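# Slide the paper tray side guide against the stack

## Task

Push the paper tray's side guide inward until the paper stack sits square and flat against the tray wall facing the guide. The guide must end up latched in the closest notch, in contact or almost in contact with the stack along its whole length, without clamping it. The attempt fails if the guide is pressed very hard, moved very fast, or if the stack is shoved sideways beyond the tray walls. The result must hold without the robot, so at the end release the guide and move the grippers away.

## Robot and tools

Robot: two arms, left_arm and right_arm, each with six joints and a parallel gripper. Objects must not fall off the table. A loose object may occasionally get a small push from outside.

Frame: all printed hand positions and velocities share one scene frame. The origin is on the table top midway between the arms, +z is up, +x points out over the table, and left_arm sits on the +y side. The arm names do not match left or right in the pictures. The reported hand position can be a little off, more so when the arm is stretched far.

execute_actions takes "actions", a list holding at most one item, plus optional "pictures" (true or false; pictures come by default). An empty list sends nothing and just reports the state. A wait item is {"steps": N}, N up to 300 control steps of 1/30 s, counted from the previous result, with your reply time included. A motion item is {"rows": [...], "steps": N}, N up to 15 (default 15), with 1 to 15 rows; each row covers one step and the final row repeats to fill the rest. A refused call moves nothing.

Each row is one list of 18 numbers for both arms, each in [-1, 1], always all 18 even if one arm stays still: left_arm's 6 joint values, then its gripper position, force_limit, speed; then the same 9 for right_arm. Joint order: waist, shoulder, elbow, forearm roll, wrist pitch, wrist roll.

Joint values are offsets, not poses. They are measured from the joint angles shown in the most recent result that lists them (before any such result in this scene, or for later calls within the same reply, from where the arm is when the action begins), never from the previous row. Scale: 1.0 equals 1.398 rad for waist and shoulder, 2.097 rad for elbow, 2.622 rad for forearm roll, wrist pitch and wrist roll. Sending all zeros is not a pause: it drives the arm back to that reference angle. Stated joint ranges (rad): waist, shoulder, forearm roll, wrist pitch, wrist roll -6.283 to 6.283; elbow -2.792 to 2.792. A request more than 0.010 rad beyond a range end is refused; true ends may differ by up to 0.010 rad, and a joint pushed past its real end is stopped there with a "joint sent to its limit" note (possibly referring to an earlier, still-running action). No note does not prove there is room left.

Motion limits: joint target speed tops out at 2.09 (waist, shoulder), 3.14 (elbow), 3.93 (wrist joints) rad/s, with 0.3 s to accelerate, and an arm's joints are slowed together so they arrive together. Targets are kept within 0.456 rad (waist, shoulder), 0.683 (elbow), 0.854 (wrist joints) of the measured angle, and if the targets would move the gripper over 70 mm from where it is, all are scaled back. Big moves therefore take several calls.

Gripper numbers are absolute settings, not offsets. position: +1 fully open (50 mm gap), about -0.65 pads touching, -1 to close on an object. force_limit: per-pad force, about 20 N at -1, 102 N at 0, 185 N at +1 (actual can be up to about 17 % more). speed: 20 mm/s at -1, 85 at 0, 150 at +1. To keep a gripper unchanged, repeat its last three values; a 0 is a real command. New force or speed takes effect only with a position change of at least 0.01. Fingers point along the gripper's +z and close along its x; the pads' midpoint is the reported position and fingertips extend 17.5 mm past it. A flat block juts about 9 cm toward the gripper's -y from the last joint's axis and rotates with it. Turning only the last joint swings the pad midpoint on a 25 mm circle.

Result lines: the state line gives each arm's end_effector_position (m), end_effector_quat_wxyz and velocities (m/s, rad/s). Joint positions and Joint velocities list each arm's joints in order (rad, rad/s). object_status: 0 moving, 1 blocked while opening, 2 blocked while closing (holding something), 3 reached target or pads met. A new position resets it to 0 until the fingers settle. position_measured in counts: opening is about (250 - position_measured) x 0.202 mm. "joint command not followed" means a clearance check altered joint targets; the rest of the row still ran. HELD marks steps where your row, or part of it, was not sent. Between calls the arms keep heading to your last row until they all nearly stop or a step is HELD; then only a new action continues the push.

Faults: a joint reaching its load limit (waist 319, shoulder 319, elbow 150, wrist joints 42.3 N m, held weight included) or any outside force of 144 N on an arm stops that arm for 10 s and drops the rest of the call; the arm goes limp to the contact. MOTOR HOT warns of heating from holding loads; an OVER-TEMPERATURE FAULT brakes the arm until cool. Avoid arm-to-arm collisions or pressing.

For this task: push the guide gently and slowly, do not drive the stack past the tray walls, check the notch engages, then open the gripper and retreat. Aim for short, smooth moves.

zoom_image: {"camera", "region": [x0, y0, x1, y1]} in pixels of that camera's latest image, origin top-left, region at most 504 x 504. Cameras: cam_head_left (672x504), cam_head_right (672x504), cam_left_wrist (504x504), cam_right_wrist (504x504), delivered in that order.

show_instructions: no arguments; shows the scene's reference images and moves nothing.

finished_scene: {"scene": number of the current scene}; ends and grades it, cannot be undone, and the result gives the next task if any. Replying without any tool call ends everything.

Each tool is called after "Call:" in YAML: its name, and indented under it one key for each argument.

## Session

Call:
execute_actions:
  actions: []

Scene clock: 0.00 s of 4100.00 s.
left_arm: end_effector_position=(+0.3094, +1.3712, +0.3162) position_measured=3 object_status=3 end_effector_quat_wxyz=(+0.626, +0.709, +0.302, +0.121) end_effector_velocity=(-0.001, +0.000, -0.000) end_effector_angular_velocity=(-0.000, +0.001, +0.001) | right_arm: end_effector_position=(+0.4196, +0.6224, +0.3333) position_measured=3 object_status=3 end_effector_quat_wxyz=(+0.160, +0.576, +0.507, +0.621) end_effector_velocity=(-0.000, +0.000, +0.000) end_effector_angular_velocity=(-0.001, -0.001, +0.001)
Joint positions: left_arm=[ 1.265  0.91   0.908 -1.085  2.277  1.869] | right_arm=[ 1.293  0.811  1.072 -1.628  0.795  2.433]
Joint velocities: left_arm=[0.001 0.    0.    0.001 0.    0.   ] | right_arm=[ 0.    -0.     0.    -0.    -0.    -0.002]

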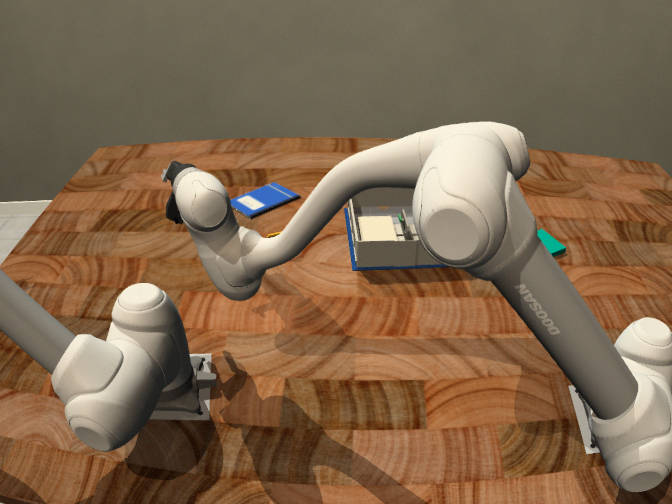

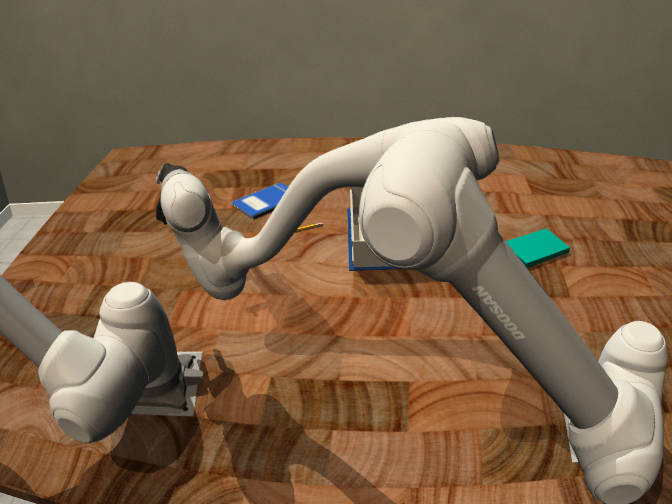

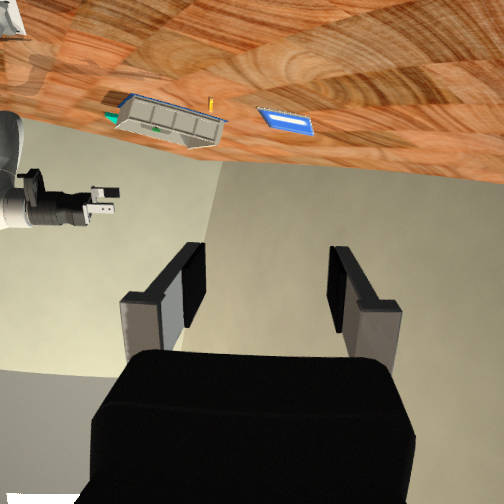

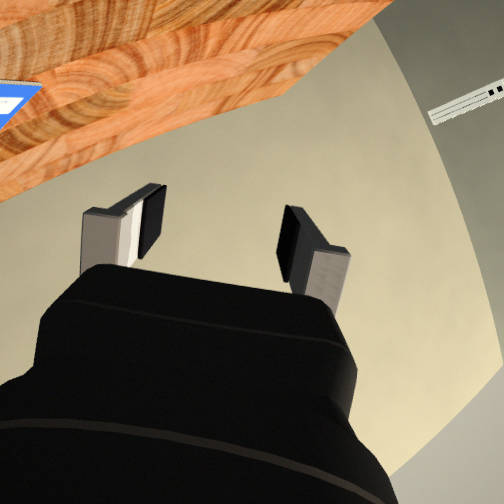

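Call:
show_instructions:

Call:
execute_actions:
  actions:
    - {"rows":[[0,0,0,0,0,0,1,0,0,-0.549,-0.08,-0.007,0.621,0.225,-0.775,1,-1,0]]}
  pictures: false

Call:
execute_actions:
  actions:
    - {"steps":70}

Reference images for this scene: manual page 1, manual page 2, manual page 3, manual page 4, manual page 5, manual page 6.

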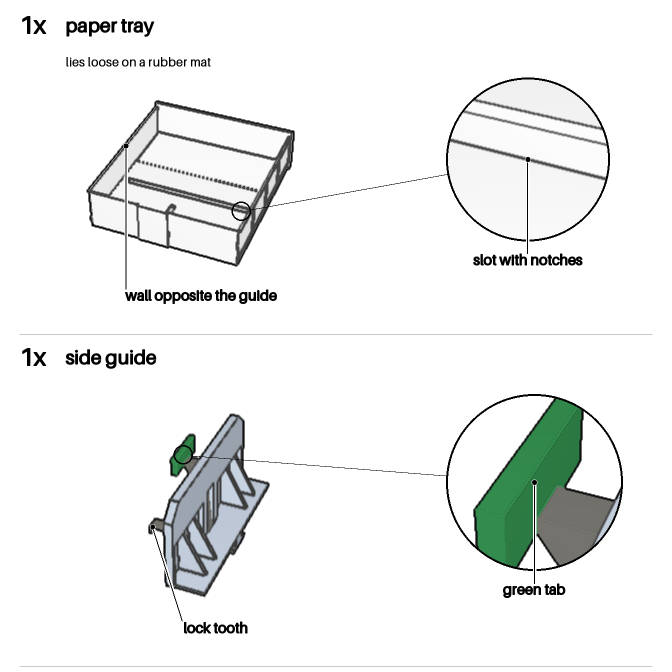

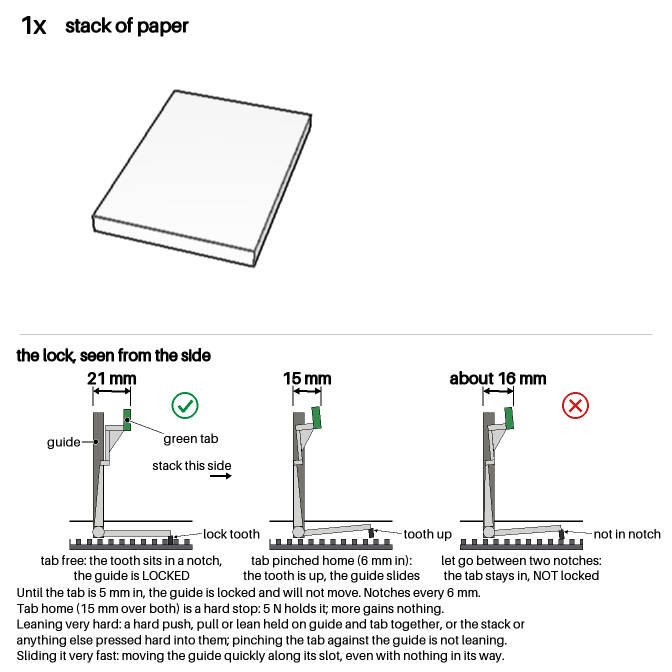

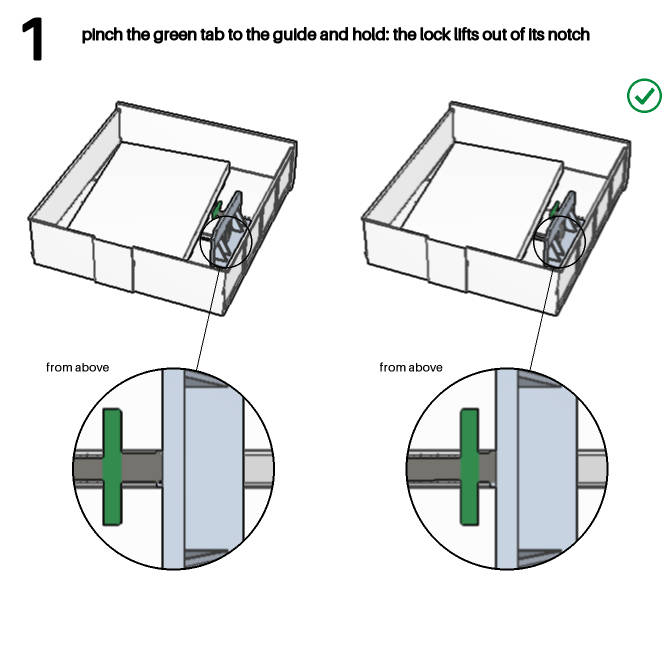

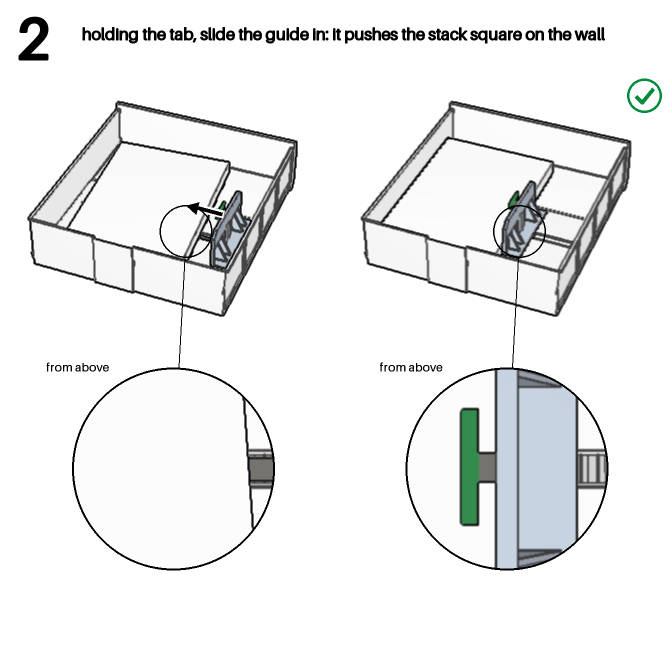

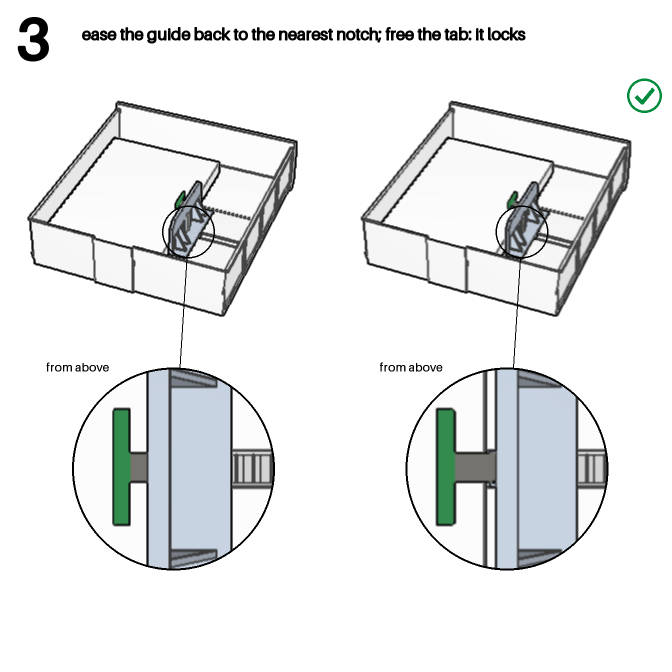

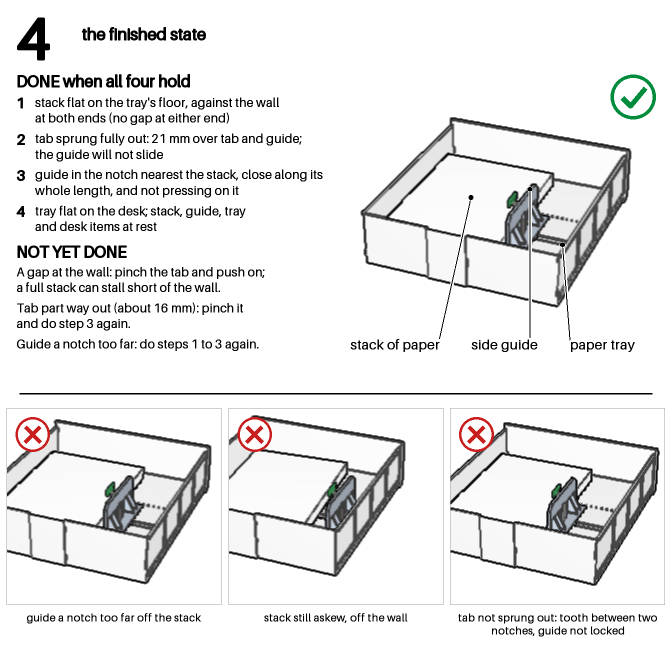

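Scene clock: 1.87 s of 4100.00 s.
left_arm: end_effector_position=(+0.3094, +1.3712, +0.3162) position_measured=3 object_status=3 end_effector_quat_wxyz=(+0.626, +0.709, +0.302, +0.121) end_effector_velocity=(+0.001, -0.000, -0.000) end_effector_angular_velocity=(+0.000, +0.000, -0.000) | right_arm: end_effector_position=(+0.5668, +0.4738, +0.3211) position_measured=3 object_status=3 end_effector_quat_wxyz=(+0.268, +0.665, +0.467, +0.518) end_effector_velocity=(+0.277, -0.353, -0.059) end_effector_angular_velocity=(-0.367, +0.383, -0.611)
Joint positions: left_arm=[ 1.265  0.91   0.908 -1.085  2.277  1.869] | right_arm=[ 1.153  0.781  1.068 -1.364  0.957  2.168]
Joint velocities: left_arm=[-0.001  0.     0.001  0.    -0.001  0.   ] | right_arm=[-0.333 -0.062 -0.008  0.621  0.325 -0.62 ]
Steps of this call (steps 1 to 41: nothing new was sent; steps 42 to 56: all 15 steps of this action). Readings (joint positions | what the end effector reports):
42: left_arm=[1.265 0.910 0.908 -1.085 2.277 1.869] | right_arm=[1.293 0.811 1.072 -1.628 0.795 2.433] | left_arm position_measured=3 object_status=3 | right_arm position_measured=3 object_status=3
43: left_arm=[1.265 0.910 0.908 -1.085 2.277 1.869] | right_arm=[1.290 0.811 1.072 -1.621 0.799 2.425] | left_arm position_measured=3 object_status=3 | right_arm position_measured=3 object_status=3
45: left_arm=[1.265 0.910 0.908 -1.085 2.277 1.869] | right_arm=[1.268 0.805 1.072 -1.580 0.828 2.385] | left_arm position_measured=3 object_status=3 | right_arm position_measured=3 object_status=3
49: left_arm=[1.265 0.910 0.908 -1.085 2.277 1.869] | right_arm=[1.228 0.796 1.070 -1.505 0.877 2.309] | left_arm position_measured=3 object_status=3 | right_arm position_measured=3 object_status=3
56: the state above

Scene clock: 4.20 s of 4100.00 s.
left_arm: end_effector_position=(+0.3094, +1.3712, +0.3162) position_measured=3 object_status=3 end_effector_quat_wxyz=(+0.626, +0.709, +0.302, +0.121) end_effector_velocity=(-0.001, +0.001, +0.000) end_effector_angular_velocity=(+0.001, +0.000, +0.002) | right_arm: end_effector_position=(+0.6990, +0.0180, +0.2194) position_measured=3 object_status=3 end_effector_quat_wxyz=(+0.000, +0.667, +0.745, -0.000) end_effector_velocity=(-0.001, -0.000, -0.001) end_effector_angular_velocity=(-0.001, +0.002, -0.000)
Joint positions: left_arm=[ 1.265  0.91   0.908 -1.085  2.277  1.869] | right_arm=[ 0.526  0.699  1.058 -0.     1.385  0.401]
Joint velocities: left_arm=[ 0.002  0.    -0.001 -0.    -0.001 -0.   ] | right_arm=[ 0.    -0.     0.001 -0.     0.001  0.001]
Steps of this call (steps 1 to 60: the robot went on to your last target; steps 61 to 70: nothing new was sent). Readings (joint positions | what the end effector reports):
1: left_arm=[1.265 0.910 0.908 -1.085 2.277 1.869] | right_arm=[1.141 0.779 1.068 -1.342 0.968 2.147] | left_arm position_measured=3 object_status=3 | right_arm position_measured=3 object_status=3
2: left_arm=[1.265 0.910 0.908 -1.085 2.277 1.869] | right_arm=[1.130 0.777 1.068 -1.321 0.979 2.125] | left_arm position_measured=3 object_status=3 | right_arm position_measured=3 object_status=3
4: left_arm=[1.265 0.910 0.908 -1.085 2.277 1.869] | right_arm=[1.106 0.773 1.067 -1.277 1.000 2.082] | left_arm position_measured=3 object_status=3 | right_arm position_measured=3 object_status=3
8: left_arm=[1.265 0.910 0.908 -1.085 2.277 1.869] | right_arm=[1.057 0.765 1.066 -1.185 1.041 1.990] | left_arm position_measured=3 object_status=3 | right_arm position_measured=3 object_status=3
70: the state above
All arms were judged still, so your last target was given up. Only a new action makes them travel on or press farther. Fingers that are still opening or closing keep moving.

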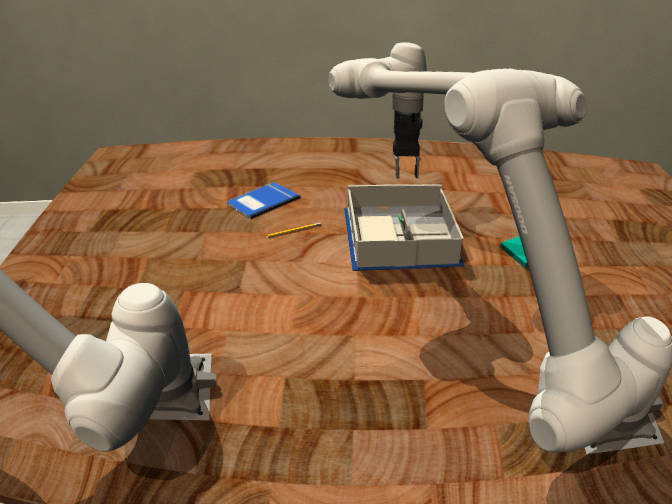

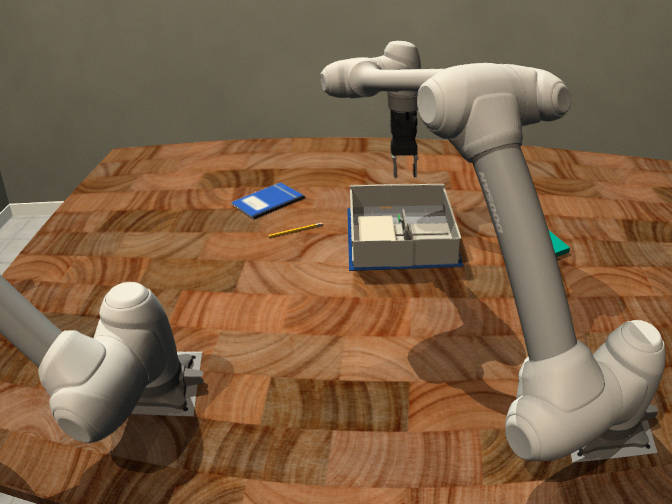

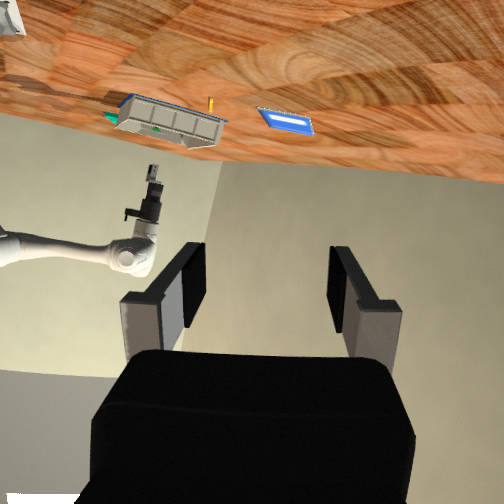

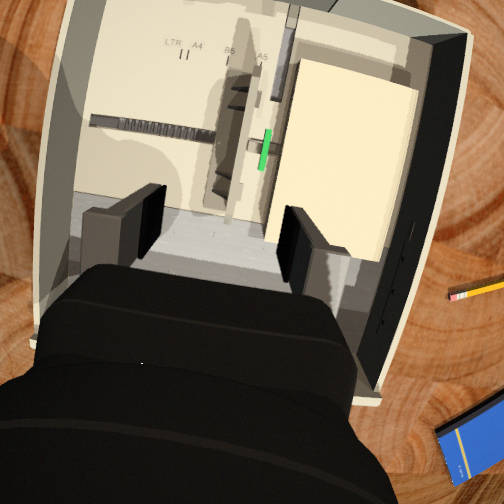

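Call:
execute_actions:
  actions:
    - {"rows":[[0,0,0,0,0,0,1,0,0,0.0135,0.0207,0.0782,0,-0.0736,0.019,0.55,-1,0]]}
  pictures: false

Call:
execute_actions:
  actions:
    - {"steps":8}

Scene clock: 6.63 s of 4100.00 s.
left_arm: end_effector_position=(+0.3094, +1.3712, +0.3162) position_measured=3 object_status=3 end_effector_quat_wxyz=(+0.626, +0.709, +0.302, +0.121) end_effector_velocity=(+0.000, +0.001, +0.001) end_effector_angular_velocity=(+0.002, -0.000, +0.002) | right_arm: end_effector_position=(+0.6755, +0.0256, +0.1051) position_measured=70 object_status=3 end_effector_quat_wxyz=(+0.000, +0.678, +0.735, +0.000) end_effector_velocity=(-0.004, -0.000, -0.011) end_effector_angular_velocity=(-0.001, +0.002, -0.002)
Joint positions: left_arm=[ 1.265  0.91   0.908 -1.085  2.277  1.869] | right_arm=[ 0.544  0.728  1.221 -0.     1.193  0.451]
Joint velocities: left_arm=[ 0.001 -0.    -0.002 -0.001 -0.001 -0.001] | right_arm=[ 0.002  0.003  0.016 -0.    -0.016  0.004]
Steps of this call (steps 1 to 58: nothing new was sent; steps 59 to 73: all 15 steps of this action). Readings (joint positions | what the end effector reports):
59: left_arm=[1.265 0.910 0.908 -1.085 2.277 1.869] | right_arm=[0.526 0.699 1.058 -0.000 1.385 0.401] | left_arm position_measured=3 object_status=3 | right_arm position_measured=9 object_status=0
60: left_arm=[1.265 0.910 0.908 -1.085 2.277 1.869] | right_arm=[0.526 0.700 1.062 0.000 1.378 0.403] | left_arm position_measured=3 object_status=3 | right_arm position_measured=23 object_status=0
62: left_arm=[1.265 0.910 0.908 -1.085 2.277 1.869] | right_arm=[0.530 0.707 1.104 0.000 1.330 0.415] | left_arm position_measured=3 object_status=3 | right_arm position_measured=51 object_status=0
66: left_arm=[1.265 0.910 0.908 -1.085 2.277 1.869] | right_arm=[0.540 0.722 1.185 -0.000 1.235 0.440] | left_arm position_measured=3 object_status=3 | right_arm position_measured=70 object_status=0
73: the state above

Scene clock: 6.90 s of 4100.00 s.
left_arm: end_effector_position=(+0.3094, +1.3712, +0.3162) position_measured=3 object_status=3 end_effector_quat_wxyz=(+0.626, +0.709, +0.302, +0.121) end_effector_velocity=(-0.001, +0.000, -0.000) end_effector_angular_velocity=(-0.000, +0.000, +0.001) | right_arm: end_effector_position=(+0.6753, +0.0256, +0.1043) position_measured=70 object_status=3 end_effector_quat_wxyz=(+0.000, +0.678, +0.735, -0.000) end_effector_velocity=(-0.000, -0.000, -0.001) end_effector_angular_velocity=(-0.001, +0.001, +0.000)
Joint positions: left_arm=[ 1.265  0.91   0.908 -1.085  2.277  1.869] | right_arm=[ 0.544  0.728  1.222 -0.     1.192  0.451]
Joint velocities: left_arm=[ 0.001  0.    -0.    -0.    -0.    -0.   ] | right_arm=[-0.     0.001  0.001 -0.    -0.    -0.   ]
Steps of this call (steps 1 to 8: the robot went on to your last target). Readings (joint positions | what the end effector reports):
1: left_arm=[1.265 0.910 0.908 -1.085 2.277 1.869] | right_arm=[0.544 0.728 1.221 -0.000 1.192 0.451] | left_arm position_measured=3 object_status=3 | right_arm position_measured=70 object_status=3
2: left_arm=[1.265 0.910 0.908 -1.085 2.277 1.869] | right_arm=[0.544 0.728 1.221 -0.000 1.192 0.451] | left_arm position_measured=3 object_status=3 | right_arm position_measured=70 object_status=3
4: left_arm=[1.265 0.910 0.908 -1.085 2.277 1.869] | right_arm=[0.544 0.728 1.221 -0.000 1.192 0.451] | left_arm position_measured=3 object_status=3 | right_arm position_measured=70 object_status=3
8: the state above

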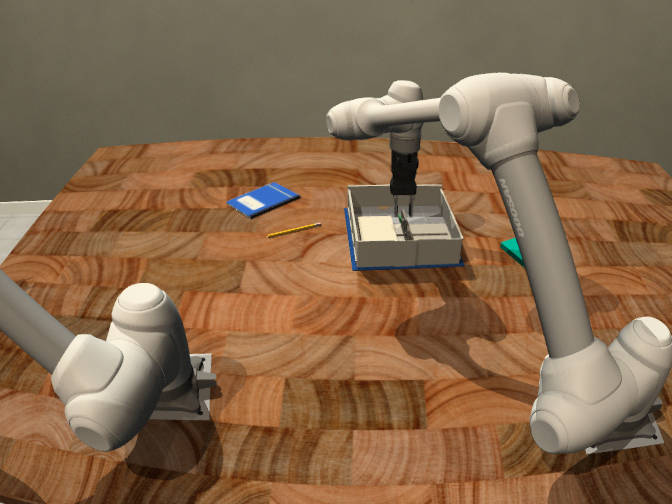

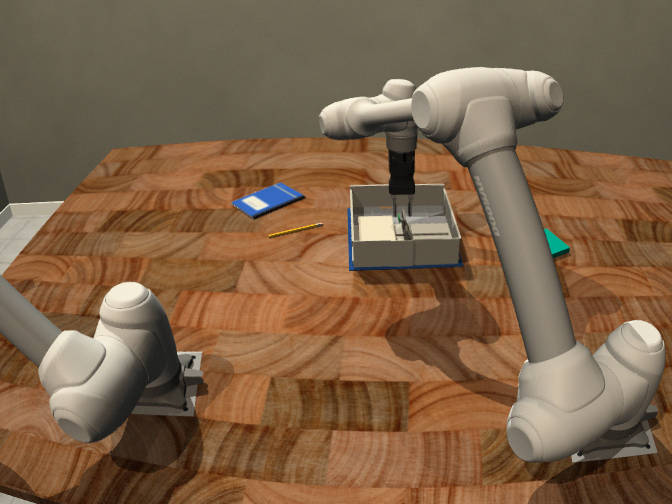

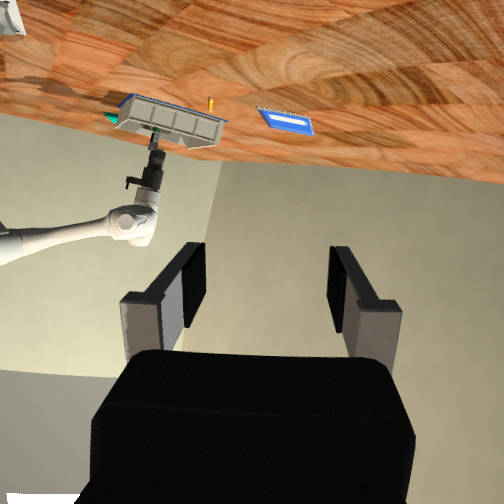

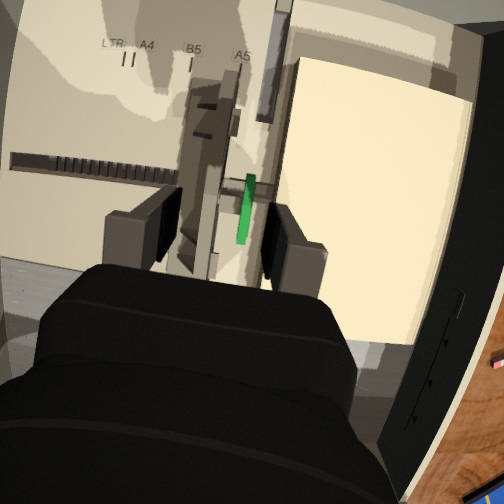

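Call:
execute_actions:
  actions:
    - {"rows":[[0,0,0,0,0,0,1,0,0,-0.0011,0.0046,0.0148,0,-0.0143,-0.005,0.55,-1,0]]}

Scene clock: 9.60 s of 4100.00 s.
left_arm: end_effector_position=(+0.3094, +1.3712, +0.3162) position_measured=3 object_status=3 end_effector_quat_wxyz=(+0.626, +0.709, +0.302, +0.121) end_effector_velocity=(+0.002, -0.001, +0.000) end_effector_angular_velocity=(+0.000, +0.000, -0.002) | right_arm: end_effector_position=(+0.6716, +0.0216, +0.0823) position_measured=70 object_status=3 end_effector_quat_wxyz=(+0.000, +0.674, +0.739, -0.000) end_effector_velocity=(+0.001, +0.000, +0.001) end_effector_angular_velocity=(+0.002, -0.003, +0.000)
Joint positions: left_arm=[ 1.265  0.91   0.908 -1.085  2.277  1.869] | right_arm=[ 0.543  0.735  1.253 -0.     1.154  0.438]
Joint velocities: left_arm=[-0.002 -0.    -0.     0.    -0.    -0.   ] | right_arm=[-0.    -0.001 -0.001  0.    -0.002 -0.001]
Steps of this call (steps 1 to 15: the robot went on to your last target; steps 16 to 66: nothing new was sent; steps 67 to 81: all 15 steps of this action). Readings (joint positions | what the end effector reports):
67: left_arm=[1.265 0.910 0.908 -1.085 2.277 1.869] | right_arm=[0.544 0.728 1.222 -0.000 1.191 0.451] | left_arm position_measured=3 object_status=3 | right_arm position_measured=70 object_status=3
68: left_arm=[1.265 0.910 0.908 -1.085 2.277 1.869] | right_arm=[0.544 0.729 1.227 -0.000 1.185 0.449] | left_arm position_measured=3 object_status=3 | right_arm position_measured=70 object_status=3
70: left_arm=[1.265 0.910 0.908 -1.085 2.277 1.869] | right_arm=[0.544 0.733 1.243 -0.000 1.166 0.442] | left_arm position_measured=3 object_status=3 | right_arm position_measured=70 object_status=3
74: left_arm=[1.265 0.910 0.908 -1.085 2.277 1.869] | right_arm=[0.543 0.735 1.251 -0.000 1.156 0.438] | left_arm position_measured=3 object_status=3 | right_arm position_measured=70 object_status=3
81: the state above

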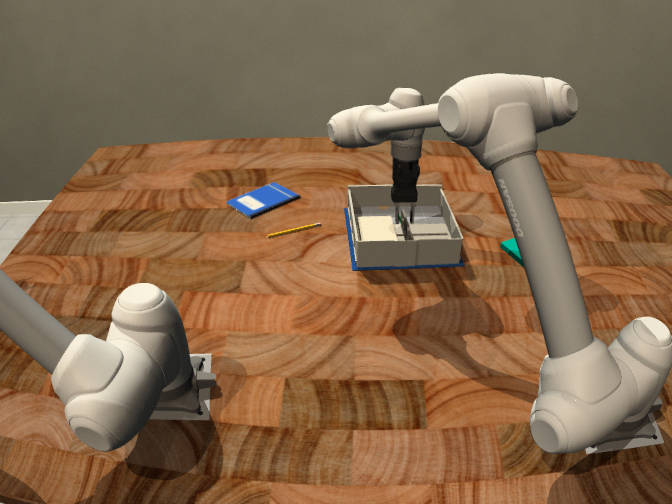

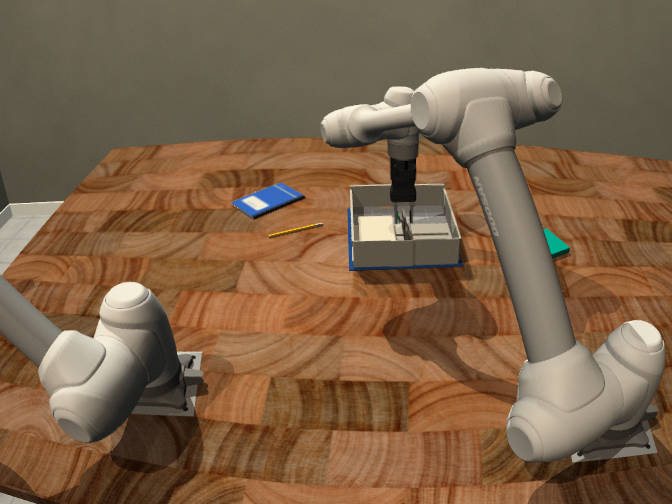

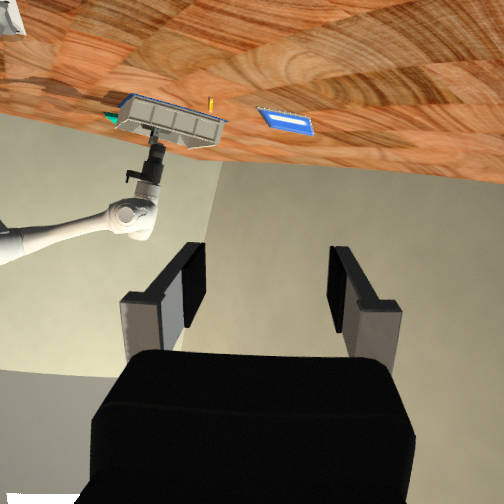

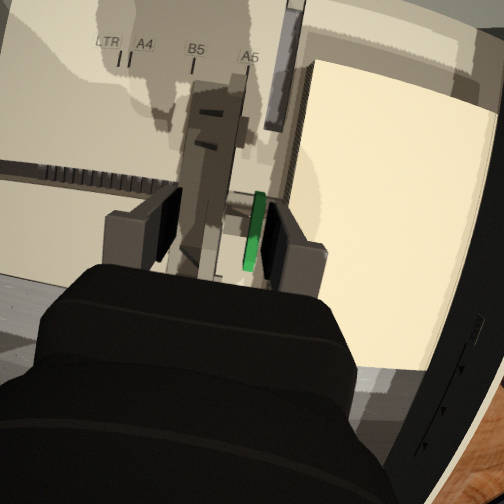

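Call:
execute_actions:
  actions:
    - {"rows":[[0,0,0,0,0,0,1,0,0,0,0,0,0,0,0,-1,-0.9,-0.8]]}
  pictures: false

Call:
execute_actions:
  actions:
    - {"steps":15}

Scene clock: 11.50 s of 4100.00 s.
left_arm: end_effector_position=(+0.3094, +1.3712, +0.3162) position_measured=3 object_status=3 end_effector_quat_wxyz=(+0.626, +0.709, +0.302, +0.121) end_effector_velocity=(-0.001, +0.000, +0.001) end_effector_angular_velocity=(+0.001, -0.001, +0.001) | right_arm: end_effector_position=(+0.6716, +0.0216, +0.0823) position_measured=149 object_status=0 end_effector_quat_wxyz=(-0.000, +0.674, +0.739, -0.000) end_effector_velocity=(-0.000, -0.000, +0.000) end_effector_angular_velocity=(-0.000, +0.000, +0.001)
Joint positions: left_arm=[ 1.265  0.91   0.908 -1.085  2.277  1.869] | right_arm=[0.543 0.735 1.253 0.    1.154 0.438]
Joint velocities: left_arm=[ 0.001 -0.001 -0.    -0.001  0.001  0.001] | right_arm=[ 0.    -0.001  0.    -0.     0.    -0.001]
Steps of this call (steps 1 to 15: the robot went on to your last target; steps 16 to 42: nothing new was sent; steps 43 to 57: all 15 steps of this action). Readings (joint positions | what the end effector reports):
43: left_arm=[1.265 0.910 0.908 -1.085 2.277 1.869] | right_arm=[0.543 0.735 1.253 -0.000 1.154 0.438] | left_arm position_measured=3 object_status=3 | right_arm position_measured=72 object_status=0
44: left_arm=[1.265 0.910 0.908 -1.085 2.277 1.869] | right_arm=[0.543 0.735 1.253 -0.000 1.154 0.438] | left_arm position_measured=3 object_status=3 | right_arm position_measured=77 object_status=0
46: left_arm=[1.265 0.910 0.908 -1.085 2.277 1.869] | right_arm=[0.543 0.735 1.253 -0.000 1.154 0.438] | left_arm position_measured=3 object_status=3 | right_arm position_measured=88 object_status=0
50: left_arm=[1.265 0.910 0.908 -1.085 2.277 1.869] | right_arm=[0.543 0.735 1.253 0.000 1.154 0.438] | left_arm position_measured=3 object_status=3 | right_arm position_measured=110 object_status=0
57: the state above

Scene clock: 12.00 s of 4100.00 s.
left_arm: end_effector_position=(+0.3094, +1.3712, +0.3162) position_measured=3 object_status=3 end_effector_quat_wxyz=(+0.626, +0.709, +0.302, +0.121) end_effector_velocity=(+0.001, -0.000, -0.000) end_effector_angular_velocity=(+0.001, +0.000, -0.000) | right_arm: end_effector_position=(+0.6716, +0.0215, +0.0823) position_measured=177 object_status=2 end_effector_quat_wxyz=(+0.000, +0.674, +0.739, -0.000) end_effector_velocity=(-0.000, -0.000, -0.000) end_effector_angular_velocity=(-0.001, +0.001, -0.001)
Joint positions: left_arm=[ 1.265  0.91   0.908 -1.085  2.277  1.869] | right_arm=[ 0.543  0.735  1.253 -0.     1.154  0.438]
Joint velocities: left_arm=[-0.001 -0.     0.     0.    -0.001  0.   ] | right_arm=[-0.    -0.     0.001 -0.     0.     0.001]
Steps of this call (steps 1 to 15: the robot went on to your last target). Readings (joint positions | what the end effector reports):
1: left_arm=[1.265 0.910 0.908 -1.085 2.277 1.869] | right_arm=[0.543 0.735 1.253 0.000 1.154 0.438] | left_arm position_measured=3 object_status=3 | right_arm position_measured=154 object_status=0
2: left_arm=[1.265 0.910 0.908 -1.085 2.277 1.869] | right_arm=[0.543 0.735 1.253 -0.000 1.154 0.438] | left_arm position_measured=3 object_status=3 | right_arm position_measured=160 object_status=0
4: left_arm=[1.265 0.910 0.908 -1.085 2.277 1.869] | right_arm=[0.543 0.735 1.253 -0.000 1.154 0.438] | left_arm position_measured=3 object_status=3 | right_arm position_measured=171 object_status=0
8: left_arm=[1.265 0.910 0.908 -1.085 2.277 1.869] | right_arm=[0.543 0.735 1.253 -0.000 1.154 0.438] | left_arm position_measured=3 object_status=3 | right_arm position_measured=177 object_status=0
15: the state above
All arms were judged still, so your last target was given up. Only a new action makes them travel on or press farther. Fingers that are still opening or closing keep moving.

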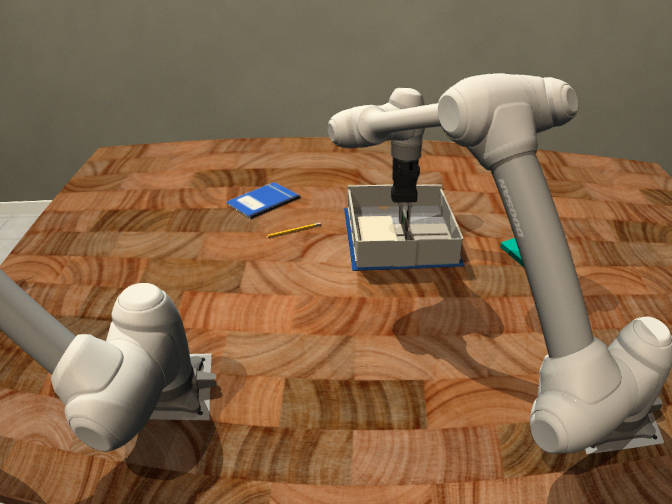

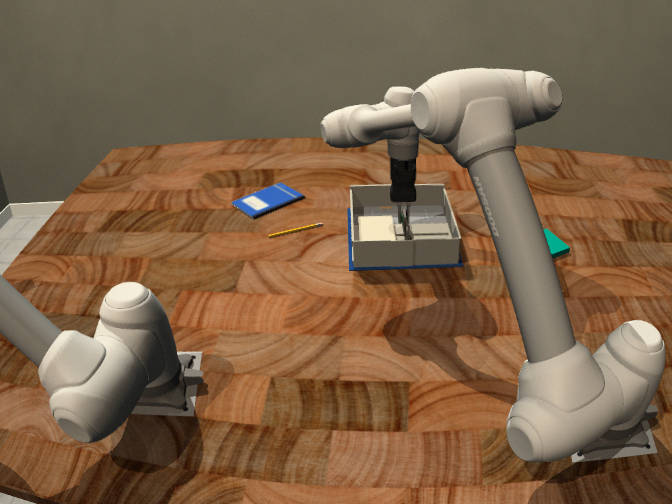

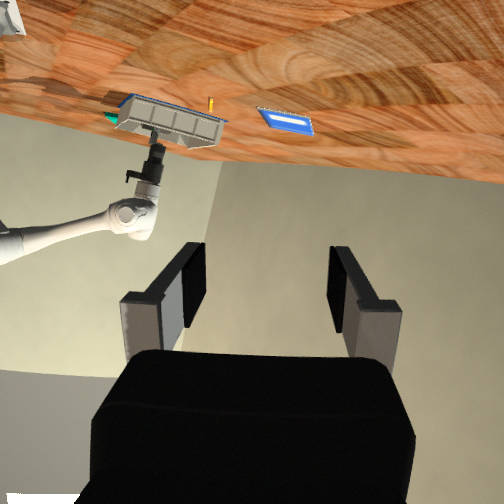

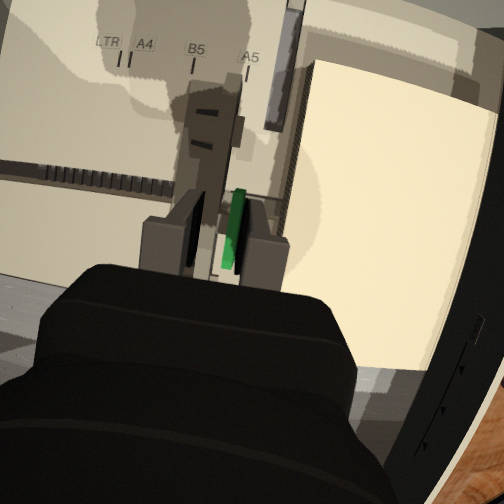

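Call:
execute_actions:
  actions:
    - {"rows":[[0,0,0,0,0,0,1,0,0,0.00055,0.00043,-0.00052,0,0.00019,0.00029,-1,-0.9,-0.8],[0,0,0,0,0,0,1,0,0,0.0011,0.00086,-0.00104,0,0.00038,0.00058,-1,-0.9,-0.8],[0,0,0,0,0,0,1,0,0,0.00165,0.00129,-0.00156,0,0.00057,0.00087,-1,-0.9,-0.8],[0,0,0,0,0,0,1,0,0,0.0022,0.00172,-0.00208,0,0.00076,0.00116,-1,-0.9,-0.8],[0,0,0,0,0,0,1,0,0,0.00275,0.00215,-0.0026,0,0.00095,0.00145,-1,-0.9,-0.8],[0,0,0,0,0,0,1,0,0,0.0033,0.00258,-0.00312,0,0.00114,0.00174,-1,-0.9,-0.8],[0,0,0,0,0,0,1,0,0,0.00385,0.00301,-0.00364,0,0.00133,0.00203,-1,-0.9,-0.8],[0,0,0,0,0,0,1,0,0,0.0044,0.00344,-0.00416,0,0.00152,0.00232,-1,-0.9,-0.8],[0,0,0,0,0,0,1,0,0,0.00495,0.00387,-0.00468,0,0.00171,0.00261,-1,-0.9,-0.8],[0,0,0,0,0,0,1,0,0,0.0055,0.0043,-0.0052,0,0.0019,0.0029,-1,-0.9,-0.8],[0,0,0,0,0,0,1,0,0,0.00605,0.00473,-0.00572,0,0.00209,0.00319,-1,-0.9,-0.8],[0,0,0,0,0,0,1,0,0,0.0066,0.00516,-0.00624,0,0.00228,0.00348,-1,-0.9,-0.8],[0,0,0,0,0,0,1,0,0,0.00715,0.00559,-0.00676,0,0.00247,0.00377,-1,-0.9,-0.8],[0,0,0,0,0,0,1,0,0,0.0077,0.00602,-0.00728,0,0.00266,0.00406,-1,-0.9,-0.8],[0,0,0,0,0,0,1,0,0,0.00825,0.00645,-0.0078,0,0.00285,0.00435,-1,-0.9,-0.8]]}
  pictures: false

Call:
execute_actions:
  actions:
    - {"rows":[[0,0,0,0,0,0,1,0,0,0.00165,0.00129,-0.00156,0,0.00057,0.00087,-1,-0.9,-0.8],[0,0,0,0,0,0,1,0,0,0.0022,0.00172,-0.00208,0,0.00076,0.00116,-1,-0.9,-0.8],[0,0,0,0,0,0,1,0,0,0.00275,0.00215,-0.0026,0,0.00095,0.00145,-1,-0.9,-0.8],[0,0,0,0,0,0,1,0,0,0.0033,0.00258,-0.00312,0,0.00114,0.00174,-1,-0.9,-0.8],[0,0,0,0,0,0,1,0,0,0.00385,0.00301,-0.00364,0,0.00133,0.00203,-1,-0.9,-0.8],[0,0,0,0,0,0,1,0,0,0.0044,0.00344,-0.00416,0,0.00152,0.00232,-1,-0.9,-0.8],[0,0,0,0,0,0,1,0,0,0.00495,0.00387,-0.00468,0,0.00171,0.00261,-1,-0.9,-0.8],[0,0,0,0,0,0,1,0,0,0.0055,0.0043,-0.0052,0,0.0019,0.0029,-1,-0.9,-0.8],[0,0,0,0,0,0,1,0,0,0.00605,0.00473,-0.00572,0,0.00209,0.00319,-1,-0.9,-0.8],[0,0,0,0,0,0,1,0,0,0.0066,0.00516,-0.00624,0,0.00228,0.00348,-1,-0.9,-0.8],[0,0,0,0,0,0,1,0,0,0.00715,0.00559,-0.00676,0,0.00247,0.00377,-1,-0.9,-0.8],[0,0,0,0,0,0,1,0,0,0.0077,0.00602,-0.00728,0,0.00266,0.00406,-1,-0.9,-0.8],[0,0,0,0,0,0,1,0,0,0.00825,0.00645,-0.0078,0,0.00285,0.00435,-1,-0.9,-0.8],[0,0,0,0,0,0,1,0,0,0.0088,0.00688,-0.00832,0,0.00304,0.00464,-1,-0.9,-0.8],[0,0,0,0,0,0,1,0,0,0.00935,0.00731,-0.00884,0,0.00323,0.00493,-1,-0.9,-0.8]]}
  pictures: false

Call:
execute_actions:
  actions:
    - {"rows":[[0,0,0,0,0,0,1,0,0,0.00165,0.00129,-0.00156,0,0.00057,0.00087,-1,-0.9,-0.8],[0,0,0,0,0,0,1,0,0,0.0022,0.00172,-0.00208,0,0.00076,0.00116,-1,-0.9,-0.8],[0,0,0,0,0,0,1,0,0,0.00275,0.00215,-0.0026,0,0.00095,0.00145,-1,-0.9,-0.8],[0,0,0,0,0,0,1,0,0,0.0033,0.00258,-0.00312,0,0.00114,0.00174,-1,-0.9,-0.8],[0,0,0,0,0,0,1,0,0,0.00385,0.00301,-0.00364,0,0.00133,0.00203,-1,-0.9,-0.8],[0,0,0,0,0,0,1,0,0,0.0044,0.00344,-0.00416,0,0.00152,0.00232,-1,-0.9,-0.8],[0,0,0,0,0,0,1,0,0,0.00495,0.00387,-0.00468,0,0.00171,0.00261,-1,-0.9,-0.8],[0,0,0,0,0,0,1,0,0,0.0055,0.0043,-0.0052,0,0.0019,0.0029,-1,-0.9,-0.8],[0,0,0,0,0,0,1,0,0,0.00605,0.00473,-0.00572,0,0.00209,0.00319,-1,-0.9,-0.8],[0,0,0,0,0,0,1,0,0,0.0066,0.00516,-0.00624,0,0.00228,0.00348,-1,-0.9,-0.8],[0,0,0,0,0,0,1,0,0,0.00715,0.00559,-0.00676,0,0.00247,0.00377,-1,-0.9,-0.8],[0,0,0,0,0,0,1,0,0,0.0077,0.00602,-0.00728,0,0.00266,0.00406,-1,-0.9,-0.8],[0,0,0,0,0,0,1,0,0,0.00825,0.00645,-0.0078,0,0.00285,0.00435,-1,-0.9,-0.8],[0,0,0,0,0,0,1,0,0,0.0088,0.00688,-0.00832,0,0.00304,0.00464,-1,-0.9,-0.8],[0,0,0,0,0,0,1,0,0,0.00935,0.00731,-0.00884,0,0.00323,0.00493,-1,-0.9,-0.8]]}
  pictures: false

Call:
execute_actions:
  actions:
    - {"steps":8}

Scene clock: 18.97 s of 4100.00 s.
left_arm: end_effector_position=(+0.3094, +1.3712, +0.3162) position_measured=3 object_status=3 end_effector_quat_wxyz=(+0.626, +0.709, +0.302, +0.121) end_effector_velocity=(+0.001, -0.000, +0.000) end_effector_angular_velocity=(+0.001, +0.000, -0.000) | right_arm: end_effector_position=(+0.6709, +0.0312, +0.0823) position_measured=177 object_status=2 end_effector_quat_wxyz=(-0.000, +0.674, +0.739, -0.000) end_effector_velocity=(-0.002, +0.023, -0.001) end_effector_angular_velocity=(-0.000, +0.001, -0.000)
Joint positions: left_arm=[ 1.265  0.91   0.908 -1.085  2.277  1.869] | right_arm=[ 0.552  0.742  1.24  -0.     1.16   0.447]
Joint velocities: left_arm=[-0.001 -0.    -0.    -0.    -0.001 -0.001] | right_arm=[ 0.023  0.018 -0.031  0.001  0.015  0.023]
Steps of this call (steps 1 to 90: nothing new was sent; then 3.47 s passed at rest; steps 91 to 105: all 15 steps of this action). Readings (joint positions | what the end effector reports):
91: left_arm=[1.265 0.910 0.908 -1.085 2.277 1.869] | right_arm=[0.543 0.735 1.253 -0.000 1.154 0.438] | left_arm position_measured=3 object_status=3 | right_arm position_measured=177 object_status=2
92: left_arm=[1.265 0.910 0.908 -1.085 2.277 1.869] | right_arm=[0.543 0.735 1.252 -0.000 1.154 0.438] | left_arm position_measured=3 object_status=3 | right_arm position_measured=177 object_status=2
94: left_arm=[1.265 0.910 0.908 -1.085 2.277 1.869] | right_arm=[0.544 0.735 1.251 -0.000 1.155 0.439] | left_arm position_measured=3 object_status=3 | right_arm position_measured=177 object_status=2
98: left_arm=[1.265 0.910 0.908 -1.085 2.277 1.869] | right_arm=[0.547 0.738 1.247 -0.000 1.157 0.442] | left_arm position_measured=3 object_status=3 | right_arm position_measured=177 object_status=2
105: the state above

Scene clock: 19.47 s of 4100.00 s.
left_arm: end_effector_position=(+0.3094, +1.3712, +0.3162) position_measured=3 object_status=3 end_effector_quat_wxyz=(+0.626, +0.709, +0.302, +0.121) end_effector_velocity=(-0.001, +0.000, +0.000) end_effector_angular_velocity=(-0.000, -0.000, +0.001) | right_arm: end_effector_position=(+0.6699, +0.0424, +0.0823) position_measured=177 object_status=2 end_effector_quat_wxyz=(-0.000, +0.674, +0.739, -0.000) end_effector_velocity=(-0.002, +0.024, +0.000) end_effector_angular_velocity=(+0.000, -0.001, +0.001)
Joint positions: left_arm=[ 1.265  0.91   0.908 -1.085  2.277  1.869] | right_arm=[ 0.563  0.75   1.224 -0.     1.167  0.458]
Joint velocities: left_arm=[ 0.001  0.    -0.    -0.     0.    -0.   ] | right_arm=[ 0.023  0.018 -0.033 -0.     0.014  0.022]
Steps of this call (steps 1 to 15: all 15 steps of this action). Readings (joint positions | what the end effector reports):
1: left_arm=[1.265 0.910 0.908 -1.085 2.277 1.869] | right_arm=[0.553 0.743 1.238 -0.000 1.161 0.448] | left_arm position_measured=3 object_status=3 | right_arm position_measured=177 object_status=2
2: left_arm=[1.265 0.910 0.908 -1.085 2.277 1.869] | right_arm=[0.554 0.743 1.238 -0.000 1.161 0.448] | left_arm position_measured=3 object_status=3 | right_arm position_measured=177 object_status=2
4: left_arm=[1.265 0.910 0.908 -1.085 2.277 1.869] | right_arm=[0.555 0.744 1.236 -0.000 1.162 0.449] | left_arm position_measured=3 object_status=3 | right_arm position_measured=177 object_status=2
8: left_arm=[1.265 0.910 0.908 -1.085 2.277 1.869] | right_arm=[0.558 0.746 1.232 -0.000 1.164 0.452] | left_arm position_measured=3 object_status=3 | right_arm position_measured=177 object_status=2
15: the state above

Scene clock: 19.97 s of 4100.00 s.
left_arm: end_effector_position=(+0.3094, +1.3712, +0.3162) position_measured=3 object_status=3 end_effector_quat_wxyz=(+0.626, +0.709, +0.302, +0.121) end_effector_velocity=(-0.000, -0.001, -0.000) end_effector_angular_velocity=(-0.001, -0.000, -0.002) | right_arm: end_effector_position=(+0.6688, +0.0536, +0.0823) position_measured=177 object_status=2 end_effector_quat_wxyz=(-0.000, +0.674, +0.739, -0.000) end_effector_velocity=(-0.002, +0.024, +0.000) end_effector_angular_velocity=(+0.001, -0.001, +0.001)
Joint positions: left_arm=[ 1.265  0.91   0.908 -1.085  2.277  1.869] | right_arm=[ 0.574  0.759  1.209 -0.     1.174  0.468]
Joint velocities: left_arm=[-0.     0.     0.001  0.     0.002  0.001] | right_arm=[ 0.023  0.018 -0.033  0.     0.014  0.022]
Steps of this call (steps 1 to 15: all 15 steps of this action). Readings (joint positions | what the end effector reports):
1: left_arm=[1.265 0.910 0.908 -1.085 2.277 1.869] | right_arm=[0.564 0.751 1.223 -0.000 1.168 0.458] | left_arm position_measured=3 object_status=3 | right_arm position_measured=177 object_status=2
2: left_arm=[1.265 0.910 0.908 -1.085 2.277 1.869] | right_arm=[0.564 0.751 1.222 -0.000 1.168 0.459] | left_arm position_measured=3 object_status=3 | right_arm position_measured=177 object_status=2
4: left_arm=[1.265 0.910 0.908 -1.085 2.277 1.869] | right_arm=[0.566 0.752 1.221 -0.000 1.169 0.460] | left_arm position_measured=3 object_status=3 | right_arm position_measured=177 object_status=2
8: left_arm=[1.265 0.910 0.908 -1.085 2.277 1.869] | right_arm=[0.568 0.755 1.216 -0.000 1.171 0.463] | left_arm position_measured=3 object_status=3 | right_arm position_measured=177 object_status=2
15: the state above

Scene clock: 20.23 s of 4100.00 s.
left_arm: end_effector_position=(+0.3094, +1.3712, +0.3162) position_measured=3 object_status=3 end_effector_quat_wxyz=(+0.626, +0.709, +0.302, +0.121) end_effector_velocity=(-0.001, +0.000, +0.000) end_effector_angular_velocity=(+0.000, -0.000, +0.001) | right_arm: end_effector_position=(+0.6685, +0.0559, +0.0823) position_measured=177 object_status=2 end_effector_quat_wxyz=(-0.000, +0.674, +0.739, -0.000) end_effector_velocity=(+0.001, +0.001, -0.000) end_effector_angular_velocity=(+0.000, -0.000, +0.001)
Joint positions: left_arm=[ 1.265  0.91   0.908 -1.085  2.277  1.869] | right_arm=[ 0.576  0.761  1.206 -0.     1.176  0.47 ]
Joint velocities: left_arm=[ 0.001 -0.    -0.    -0.     0.     0.   ] | right_arm=[ 0.     0.001 -0.002 -0.     0.    -0.001]
Steps of this call (steps 1 to 8: the robot went on to your last target). Readings (joint positions | what the end effector reports):
1: left_arm=[1.265 0.910 0.908 -1.085 2.277 1.869] | right_arm=[0.575 0.759 1.208 -0.000 1.175 0.469] | left_arm position_measured=3 object_status=3 | right_arm position_measured=177 object_status=2
2: left_arm=[1.265 0.910 0.908 -1.085 2.277 1.869] | right_arm=[0.575 0.760 1.207 -0.000 1.175 0.470] | left_arm position_measured=3 object_status=3 | right_arm position_measured=177 object_status=2
4: left_arm=[1.265 0.910 0.908 -1.085 2.277 1.869] | right_arm=[0.576 0.760 1.206 -0.000 1.176 0.470] | left_arm position_measured=3 object_status=3 | right_arm position_measured=177 object_status=2
8: the state above

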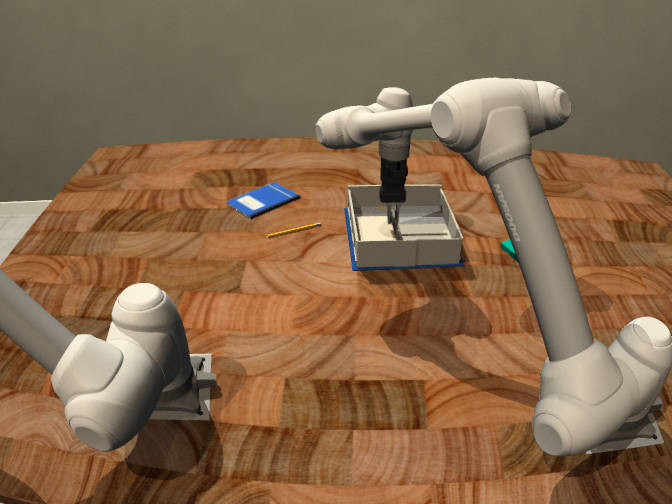

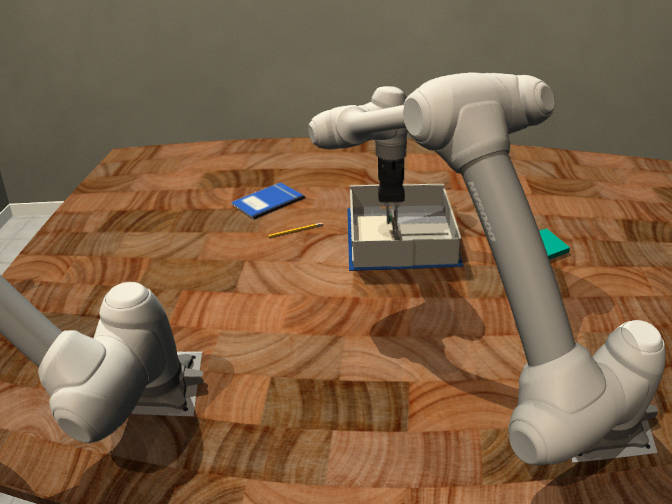

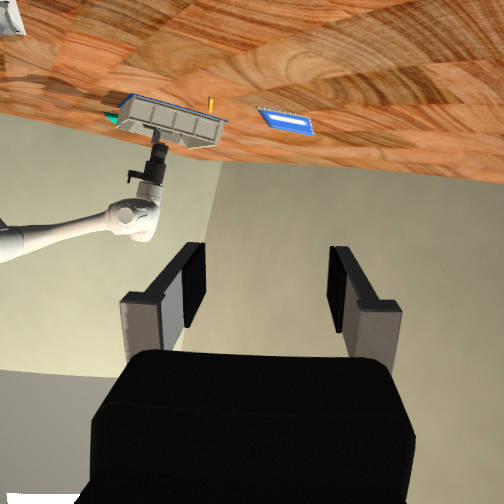

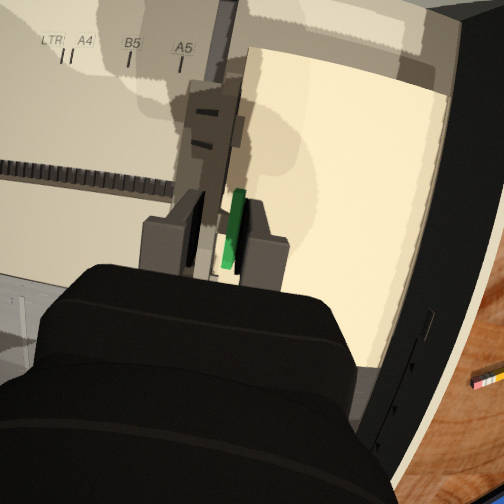

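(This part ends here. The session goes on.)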